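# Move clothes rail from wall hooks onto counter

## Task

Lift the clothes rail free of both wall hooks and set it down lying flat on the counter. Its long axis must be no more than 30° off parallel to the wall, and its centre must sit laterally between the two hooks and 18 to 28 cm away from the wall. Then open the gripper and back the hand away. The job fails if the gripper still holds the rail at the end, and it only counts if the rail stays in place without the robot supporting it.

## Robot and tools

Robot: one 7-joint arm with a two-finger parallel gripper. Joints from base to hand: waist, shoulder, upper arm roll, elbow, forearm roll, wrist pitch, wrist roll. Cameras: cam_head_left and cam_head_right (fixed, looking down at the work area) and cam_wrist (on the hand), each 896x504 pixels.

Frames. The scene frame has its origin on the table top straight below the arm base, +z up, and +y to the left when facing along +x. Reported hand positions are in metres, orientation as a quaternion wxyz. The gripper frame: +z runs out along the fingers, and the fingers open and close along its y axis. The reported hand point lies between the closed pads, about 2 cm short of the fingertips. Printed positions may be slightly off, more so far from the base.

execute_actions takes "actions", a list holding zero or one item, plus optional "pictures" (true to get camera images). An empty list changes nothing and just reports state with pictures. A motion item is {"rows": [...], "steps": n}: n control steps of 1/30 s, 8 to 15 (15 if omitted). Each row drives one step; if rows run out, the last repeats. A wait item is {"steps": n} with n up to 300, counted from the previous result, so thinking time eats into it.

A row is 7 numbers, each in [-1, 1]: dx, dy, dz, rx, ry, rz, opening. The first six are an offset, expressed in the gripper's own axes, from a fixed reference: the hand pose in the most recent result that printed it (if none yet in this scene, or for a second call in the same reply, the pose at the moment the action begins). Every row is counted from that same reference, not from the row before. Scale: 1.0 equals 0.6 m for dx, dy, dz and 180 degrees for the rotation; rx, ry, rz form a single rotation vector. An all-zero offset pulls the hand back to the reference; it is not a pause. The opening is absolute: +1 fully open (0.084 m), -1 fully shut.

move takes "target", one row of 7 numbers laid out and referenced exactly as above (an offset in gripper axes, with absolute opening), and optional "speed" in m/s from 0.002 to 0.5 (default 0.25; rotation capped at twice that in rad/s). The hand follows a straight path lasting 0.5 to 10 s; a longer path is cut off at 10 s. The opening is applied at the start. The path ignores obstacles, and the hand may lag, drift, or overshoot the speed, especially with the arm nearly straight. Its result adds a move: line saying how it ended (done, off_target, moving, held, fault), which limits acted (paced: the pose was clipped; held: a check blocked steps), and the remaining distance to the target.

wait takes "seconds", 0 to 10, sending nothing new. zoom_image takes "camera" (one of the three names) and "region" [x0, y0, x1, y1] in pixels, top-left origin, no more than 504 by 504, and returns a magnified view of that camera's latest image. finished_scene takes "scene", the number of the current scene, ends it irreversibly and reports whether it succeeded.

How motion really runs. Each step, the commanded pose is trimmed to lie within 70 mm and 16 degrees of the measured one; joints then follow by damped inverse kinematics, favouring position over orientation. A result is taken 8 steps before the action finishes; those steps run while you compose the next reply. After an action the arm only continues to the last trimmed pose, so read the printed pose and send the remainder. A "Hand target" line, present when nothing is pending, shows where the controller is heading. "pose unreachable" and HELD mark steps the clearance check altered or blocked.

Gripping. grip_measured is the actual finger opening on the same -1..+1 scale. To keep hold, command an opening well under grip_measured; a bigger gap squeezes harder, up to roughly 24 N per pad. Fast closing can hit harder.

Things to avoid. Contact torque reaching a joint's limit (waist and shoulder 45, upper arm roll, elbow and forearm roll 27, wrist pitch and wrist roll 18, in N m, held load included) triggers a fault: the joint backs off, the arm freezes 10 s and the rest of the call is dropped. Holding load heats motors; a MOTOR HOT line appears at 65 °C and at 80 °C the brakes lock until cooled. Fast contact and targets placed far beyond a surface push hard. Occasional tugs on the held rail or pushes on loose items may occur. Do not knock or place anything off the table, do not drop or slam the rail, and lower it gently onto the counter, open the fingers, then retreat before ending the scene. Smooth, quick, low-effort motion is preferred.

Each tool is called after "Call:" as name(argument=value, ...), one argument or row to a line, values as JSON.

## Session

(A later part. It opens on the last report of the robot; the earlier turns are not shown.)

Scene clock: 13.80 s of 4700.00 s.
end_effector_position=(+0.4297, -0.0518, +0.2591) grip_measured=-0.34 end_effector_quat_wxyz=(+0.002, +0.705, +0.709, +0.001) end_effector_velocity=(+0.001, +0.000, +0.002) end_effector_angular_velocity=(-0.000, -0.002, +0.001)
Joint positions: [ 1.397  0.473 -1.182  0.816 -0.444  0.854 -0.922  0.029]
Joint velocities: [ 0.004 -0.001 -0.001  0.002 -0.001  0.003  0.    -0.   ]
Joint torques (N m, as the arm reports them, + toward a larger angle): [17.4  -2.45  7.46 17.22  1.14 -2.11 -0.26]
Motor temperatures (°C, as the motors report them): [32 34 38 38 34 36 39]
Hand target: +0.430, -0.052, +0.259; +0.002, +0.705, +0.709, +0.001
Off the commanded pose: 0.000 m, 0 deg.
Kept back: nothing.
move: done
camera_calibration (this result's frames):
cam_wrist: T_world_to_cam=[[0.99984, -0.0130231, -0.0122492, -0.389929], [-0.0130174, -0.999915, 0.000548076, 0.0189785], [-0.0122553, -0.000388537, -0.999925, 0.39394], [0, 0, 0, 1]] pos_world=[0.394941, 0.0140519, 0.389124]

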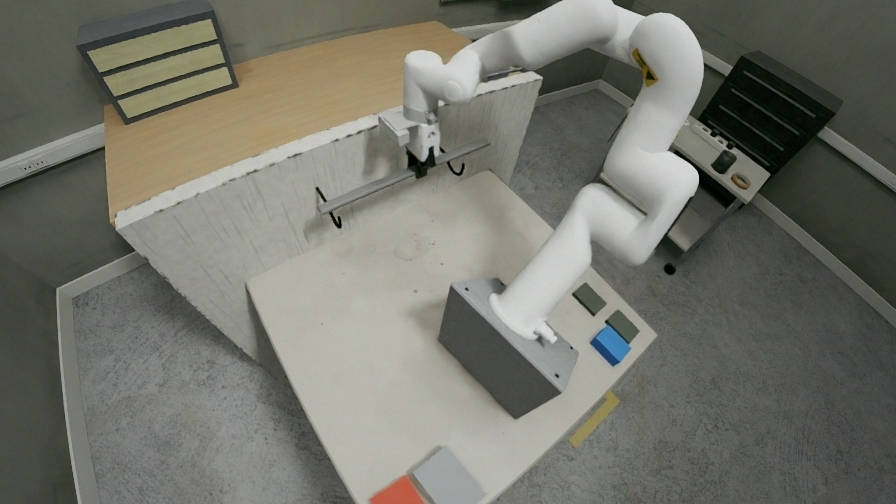

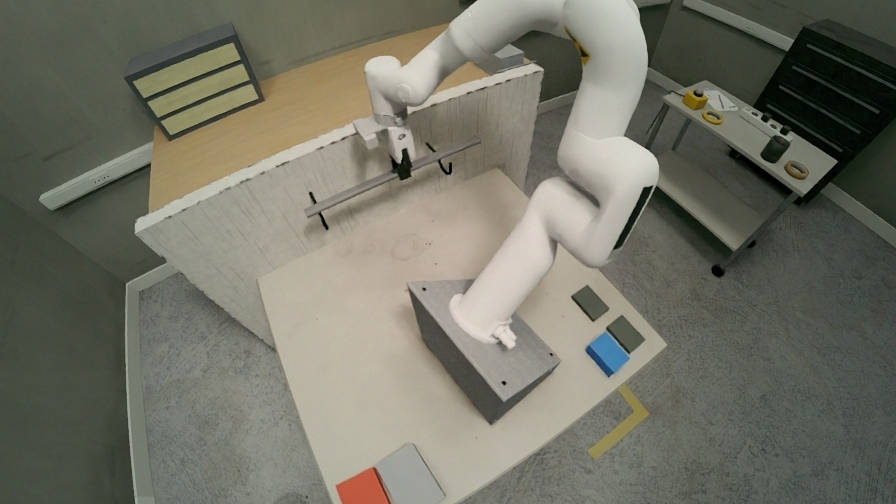

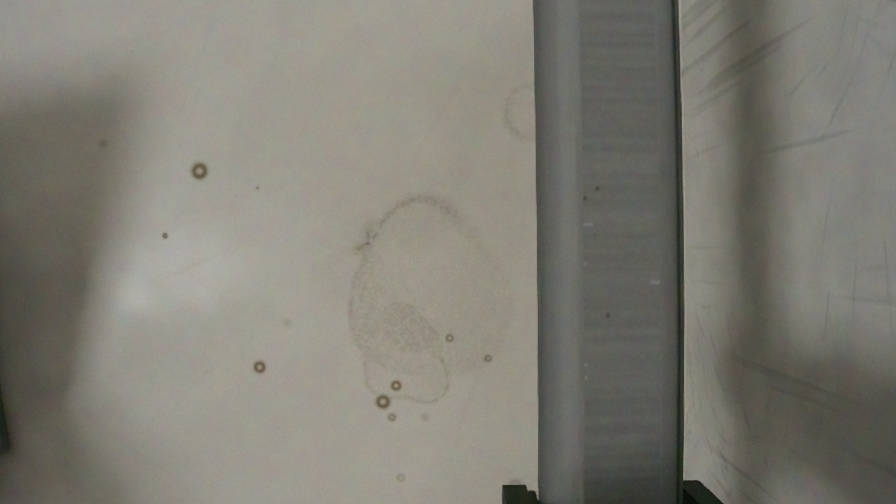

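Call:
move(
  target=[0.03,-0.15,-0.01,0,0,0,-0.9],
  speed=0.15,
)

Call:
move(
  target=[0,-0.045,0.37,0,0,0,-0.9],
  speed=0.13,
)

Scene clock: 15.20 s of 4700.00 s.
end_effector_position=(+0.3399, -0.0343, +0.2648) grip_measured=-0.34 end_effector_quat_wxyz=(+0.002, +0.705, +0.709, +0.000) end_effector_velocity=(-0.002, -0.000, +0.001) end_effector_angular_velocity=(+0.004, -0.008, +0.002)
Joint positions: [ 1.81   0.233 -1.426  0.578 -0.633  0.946 -0.635  0.029]
Joint velocities: [ 0.044 -0.023 -0.041 -0.01  -0.025  0.005  0.018  0.   ]
Joint torques (N m, as the arm reports them, + toward a larger angle): [12.71  3.27  9.78 16.46  1.03 -2.25 -0.11]
Motor temperatures (°C, as the motors report them): [32 34 38 38 34 36 39]
Hand target: +0.340, -0.034, +0.265; +0.002, +0.705, +0.709, +0.001
Off the commanded pose: 0.000 m, 0 deg.
Kept back: nothing.
move: done
camera_calibration (this result's frames):
cam_wrist: T_world_to_cam=[[0.999825, -0.0135758, -0.012835, -0.299677], [-0.0135632, -0.999907, 0.00106652, 0.035421], [-0.0128483, -0.000892248, -0.999917, 0.398804], [0, 0, 0, 1]] pos_world=[0.305229, 0.0317052, 0.394886]

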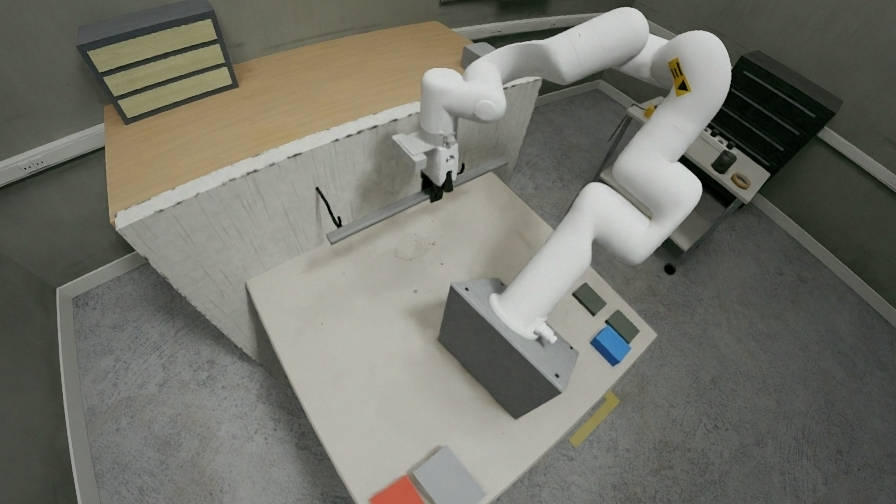

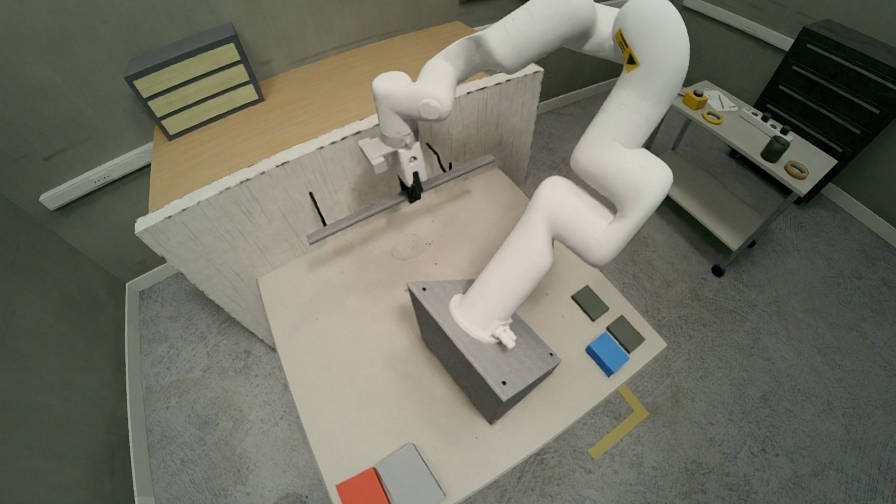

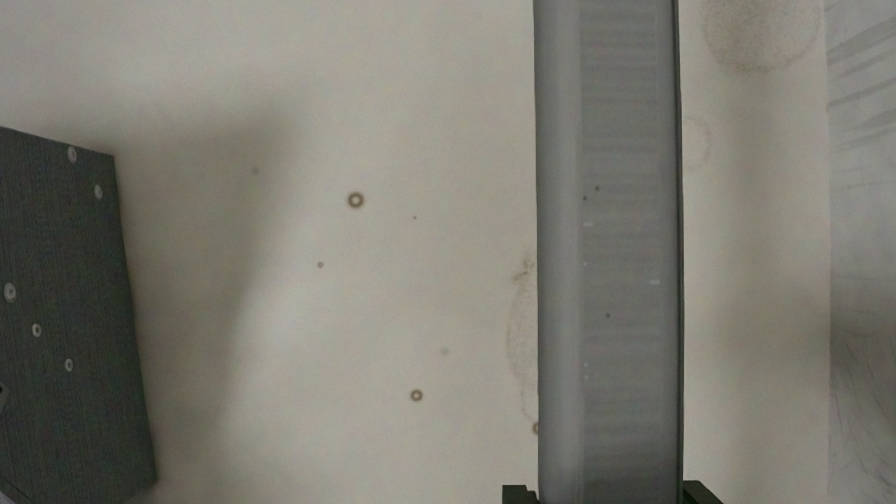

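Scene clock: 17.40 s of 4700.00 s.
end_effector_position=(+0.3133, -0.0347, +0.0429) grip_measured=-0.34 end_effector_quat_wxyz=(+0.001, +0.705, +0.709, +0.001) end_effector_velocity=(-0.002, -0.001, -0.002) end_effector_angular_velocity=(-0.004, +0.003, -0.000)
Joint positions: [ 0.982  0.988 -0.968  0.51  -0.712  0.006 -0.533  0.029]
Joint velocities: [-0.003  0.008  0.001 -0.001  0.001 -0.004  0.001  0.   ]
Joint torques (N m, as the arm reports them, + toward a larger angle): [ 17.37 -11.52  -0.03   6.67   0.7   -2.28  -0.26]
Motor temperatures (°C, as the motors report them): [32 34 38 38 34 36 39]
Hand target: +0.313, -0.035, +0.043; +0.001, +0.705, +0.709, +0.000
Off the commanded pose: 0.000 m, 0 deg.
Kept back: nothing.
move: done
camera_calibration (this result's frames):
cam_wrist: T_world_to_cam=[[0.999807, -0.0142021, -0.0135805, -0.275888], [-0.0142081, -0.999899, -0.000342069, 0.0350923], [-0.0135743, 0.000534956, -0.999908, 0.176793], [0, 0, 0, 1]] pos_world=[0.278733, 0.031076, 0.173042]

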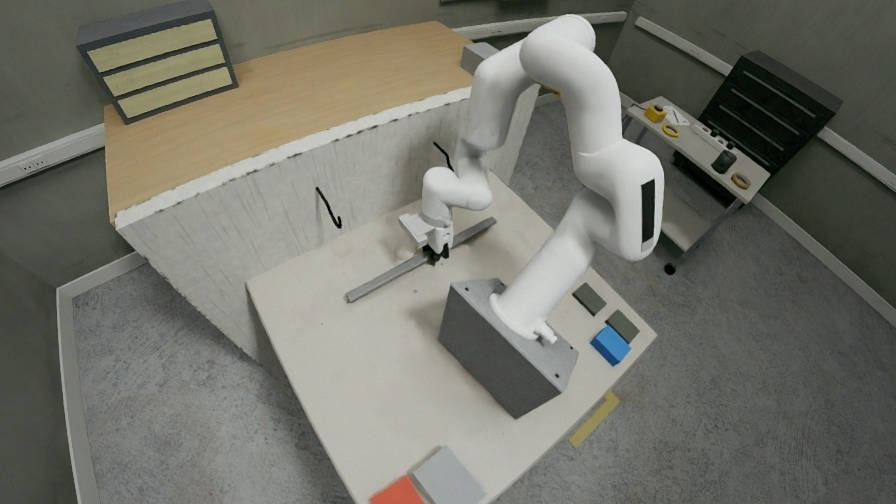

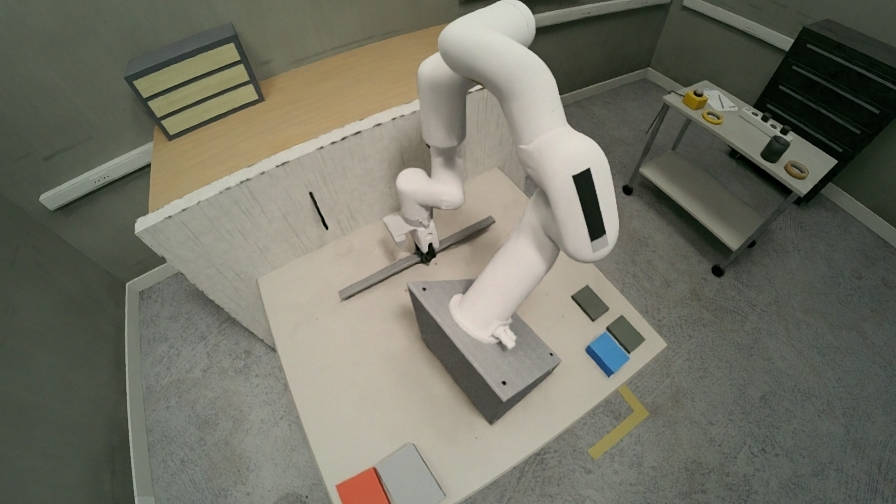

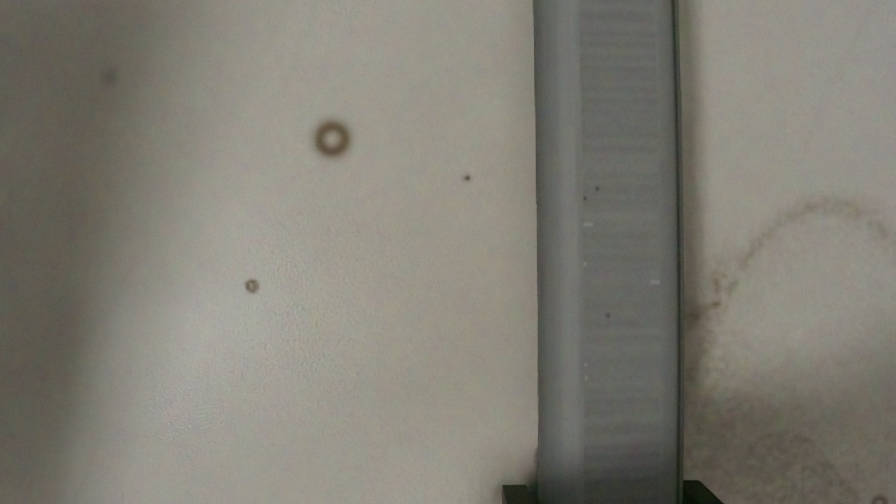

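Call:
move(
  target=[0,0,0.04,0,0,0,-0.9],
  speed=0.03,
)

Call:
move(
  target=[0,0,0,0,0,0,0.2],
)

Call:
move(
  target=[0,0,-0.2,0,0,0,0.5],
)

Scene clock: 18.70 s of 4700.00 s.
end_effector_position=(+0.3133, -0.0346, +0.0202) grip_measured=-0.34 end_effector_quat_wxyz=(+0.001, +0.706, +0.709, +0.001) end_effector_velocity=(+0.000, -0.000, -0.001) end_effector_angular_velocity=(-0.001, -0.001, -0.002)
Joint positions: [ 0.929  1.088 -0.95   0.545 -0.708 -0.075 -0.517  0.029]
Joint velocities: [-0.001  0.006  0.     0.002  0.    -0.003  0.004  0.   ]
Joint torques (N m, as the arm reports them, + toward a larger angle): [ 6.28 -4.08  1.95  9.99  1.27 -2.38 -0.3 ]
Motor temperatures (°C, as the motors report them): [32 34 38 38 34 36 39]
Hand target: +0.313, -0.035, +0.019; +0.001, +0.705, +0.709, +0.001
Off the commanded pose: 0.001 m, 0 deg.
Kept back: nothing.
move: done
camera_calibration (this result's frames):
cam_wrist: T_world_to_cam=[[0.999816, -0.0145422, -0.012513, -0.276294], [-0.0145654, -0.999892, -0.00176021, 0.0353222], [-0.012486, 0.00194215, -0.99992, 0.153802], [0, 0, 0, 1]] pos_world=[0.278678, 0.0310018, 0.150394]

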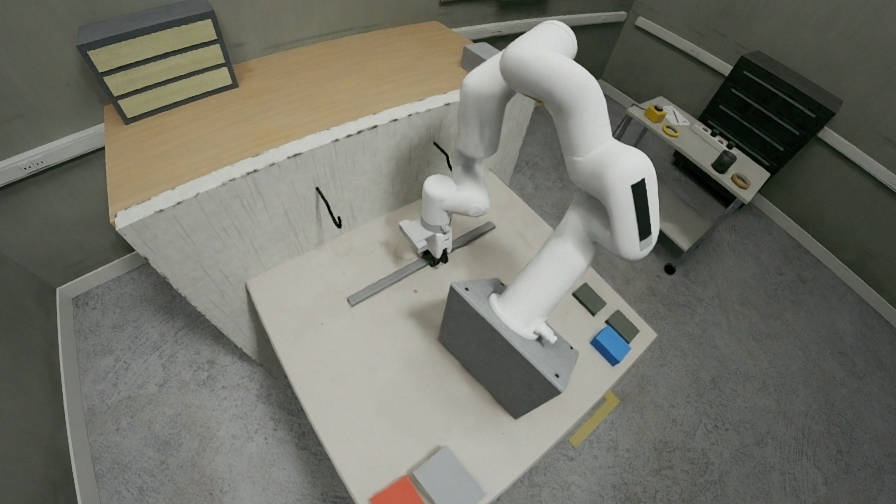

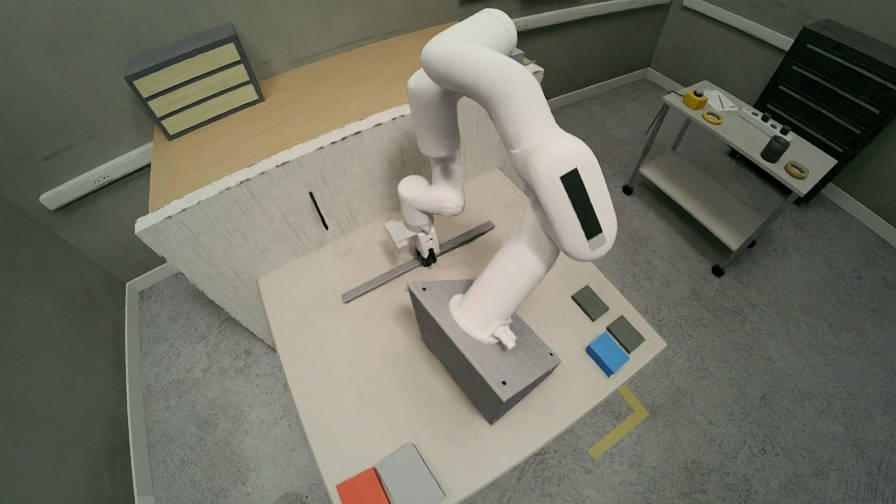

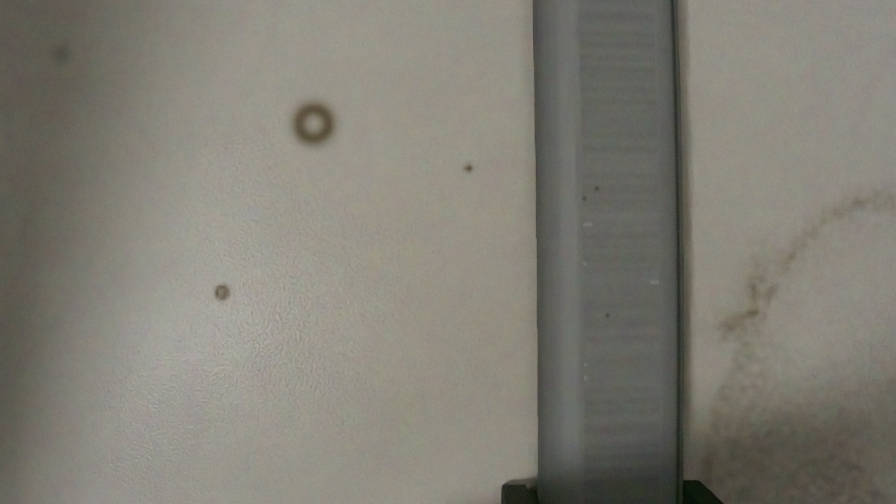

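Scene clock: 19.20 s of 4700.00 s.
end_effector_position=(+0.3132, -0.0347, +0.0200) grip_measured=+0.19 end_effector_quat_wxyz=(+0.001, +0.706, +0.709, +0.001) end_effector_velocity=(-0.000, -0.001, +0.001) end_effector_angular_velocity=(-0.002, +0.000, +0.001)
Joint positions: [ 0.928  1.089 -0.949  0.545 -0.707 -0.076 -0.517  0.052]
Joint velocities: [ 0.004 -0.003 -0.002 -0.002 -0.001  0.004 -0.     0.   ]
Joint torques (N m, as the arm reports them, + toward a larger angle): [ 17.22 -11.71  -0.98   5.5    0.66  -2.06  -0.32]
Motor temperatures (°C, as the motors report them): [32 34 38 38 34 36 39]
Hand target: +0.313, -0.035, +0.020; +0.001, +0.706, +0.709, +0.001
Off the commanded pose: 0.000 m, 0 deg.
Kept back: nothing.
move: done
camera_calibration (this result's frames):
cam_wrist: T_world_to_cam=[[0.999813, -0.0145172, -0.0127966, -0.276221], [-0.0145381, -0.999893, -0.0015356, 0.0352608], [-0.012773, 0.00172135, -0.999917, 0.153694], [0, 0, 0, 1]] pos_world=[0.278645, 0.0309825, 0.150201]

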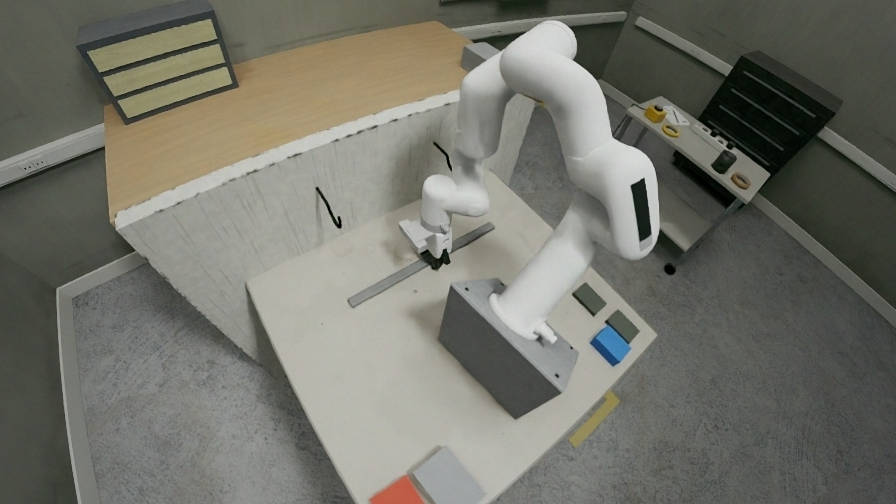

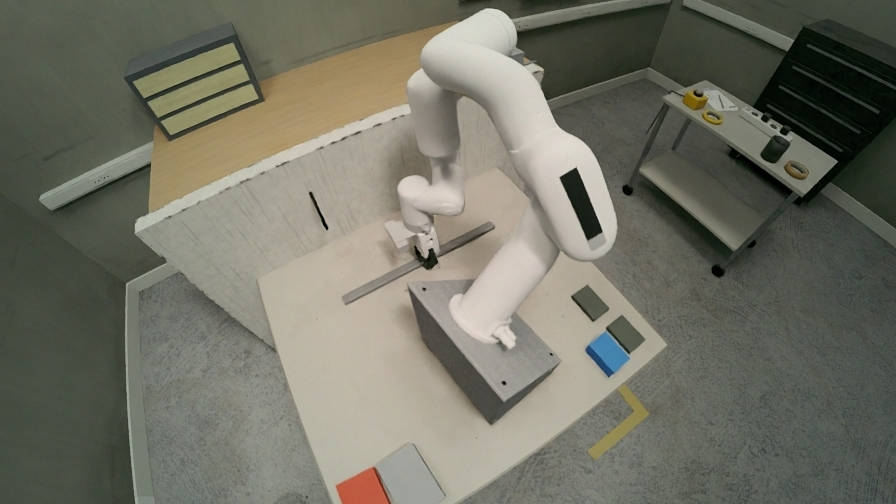

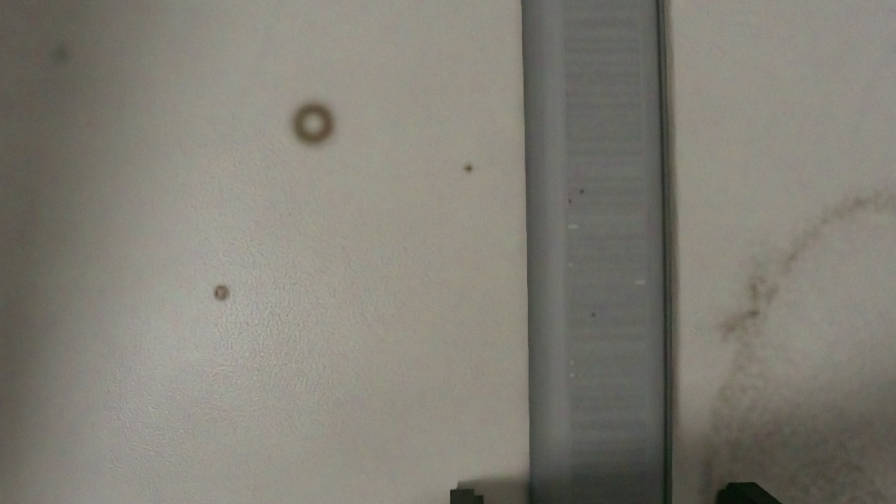

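Scene clock: 20.37 s of 4700.00 s.
end_effector_position=(+0.3130, -0.0348, +0.1398) grip_measured=+0.49 end_effector_quat_wxyz=(+0.001, +0.705, +0.709, +0.001) end_effector_velocity=(+0.001, +0.001, +0.002) end_effector_angular_velocity=(+0.002, -0.002, +0.001)
Joint positions: [ 1.316  0.592 -1.131  0.419 -0.658  0.393 -0.618  0.065]
Joint velocities: [ 0.006 -0.006 -0.004 -0.    -0.001  0.004 -0.001  0.   ]
Joint torques (N m, as the arm reports them, + toward a larger angle): [13.02 -4.59  4.15 10.94  1.   -2.14 -0.36]
Motor temperatures (°C, as the motors report them): [32 34 38 38 34 36 39]
Hand target: +0.313, -0.035, +0.140; +0.001, +0.705, +0.709, +0.001
Off the commanded pose: 0.000 m, 0 deg.
Kept back: nothing.
move: done
camera_calibration (this result's frames):
cam_wrist: T_world_to_cam=[[0.999825, -0.0139996, -0.0124296, -0.274447], [-0.014004, -0.999902, -0.000266175, 0.0349749], [-0.0124246, 0.000440192, -0.999923, 0.273341], [0, 0, 0, 1]] pos_world=[0.278285, 0.031009, 0.269918]

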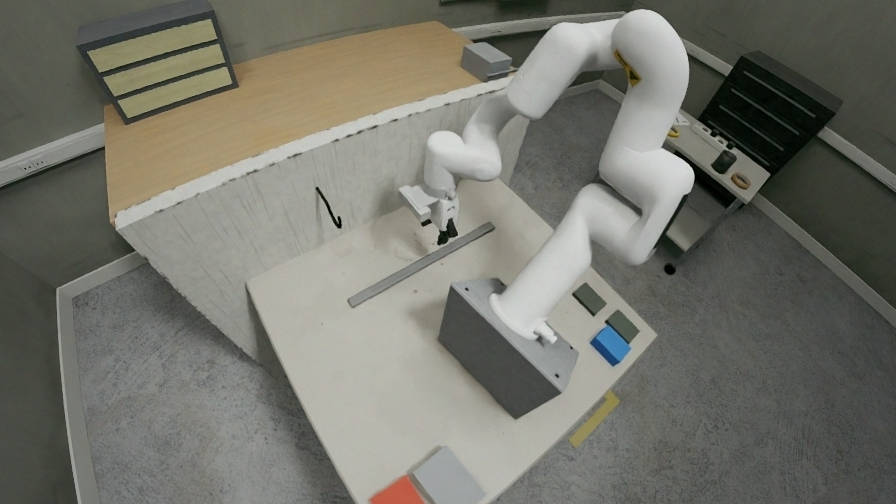

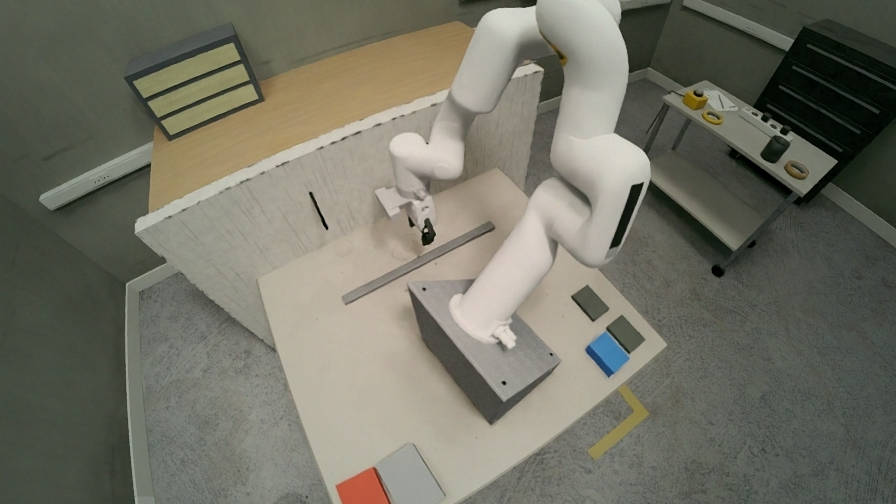

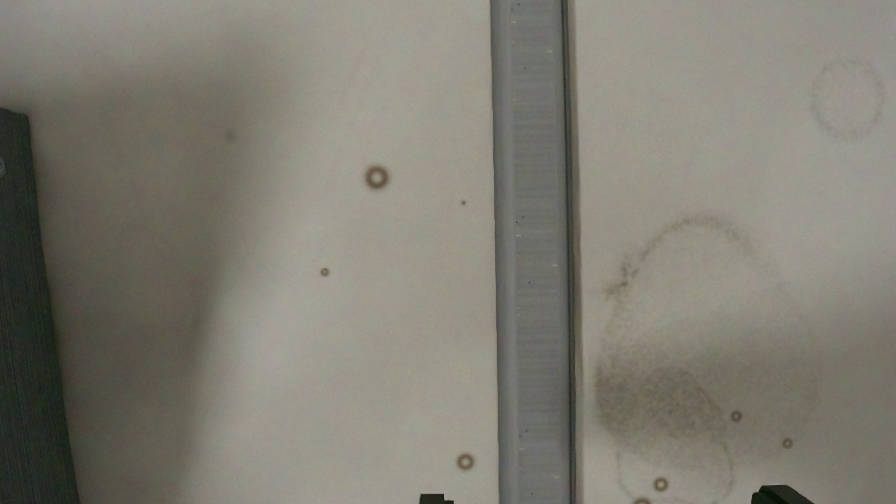

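Call:
finished_scene(
  scene=1,
)

The scene is finished: the task was done.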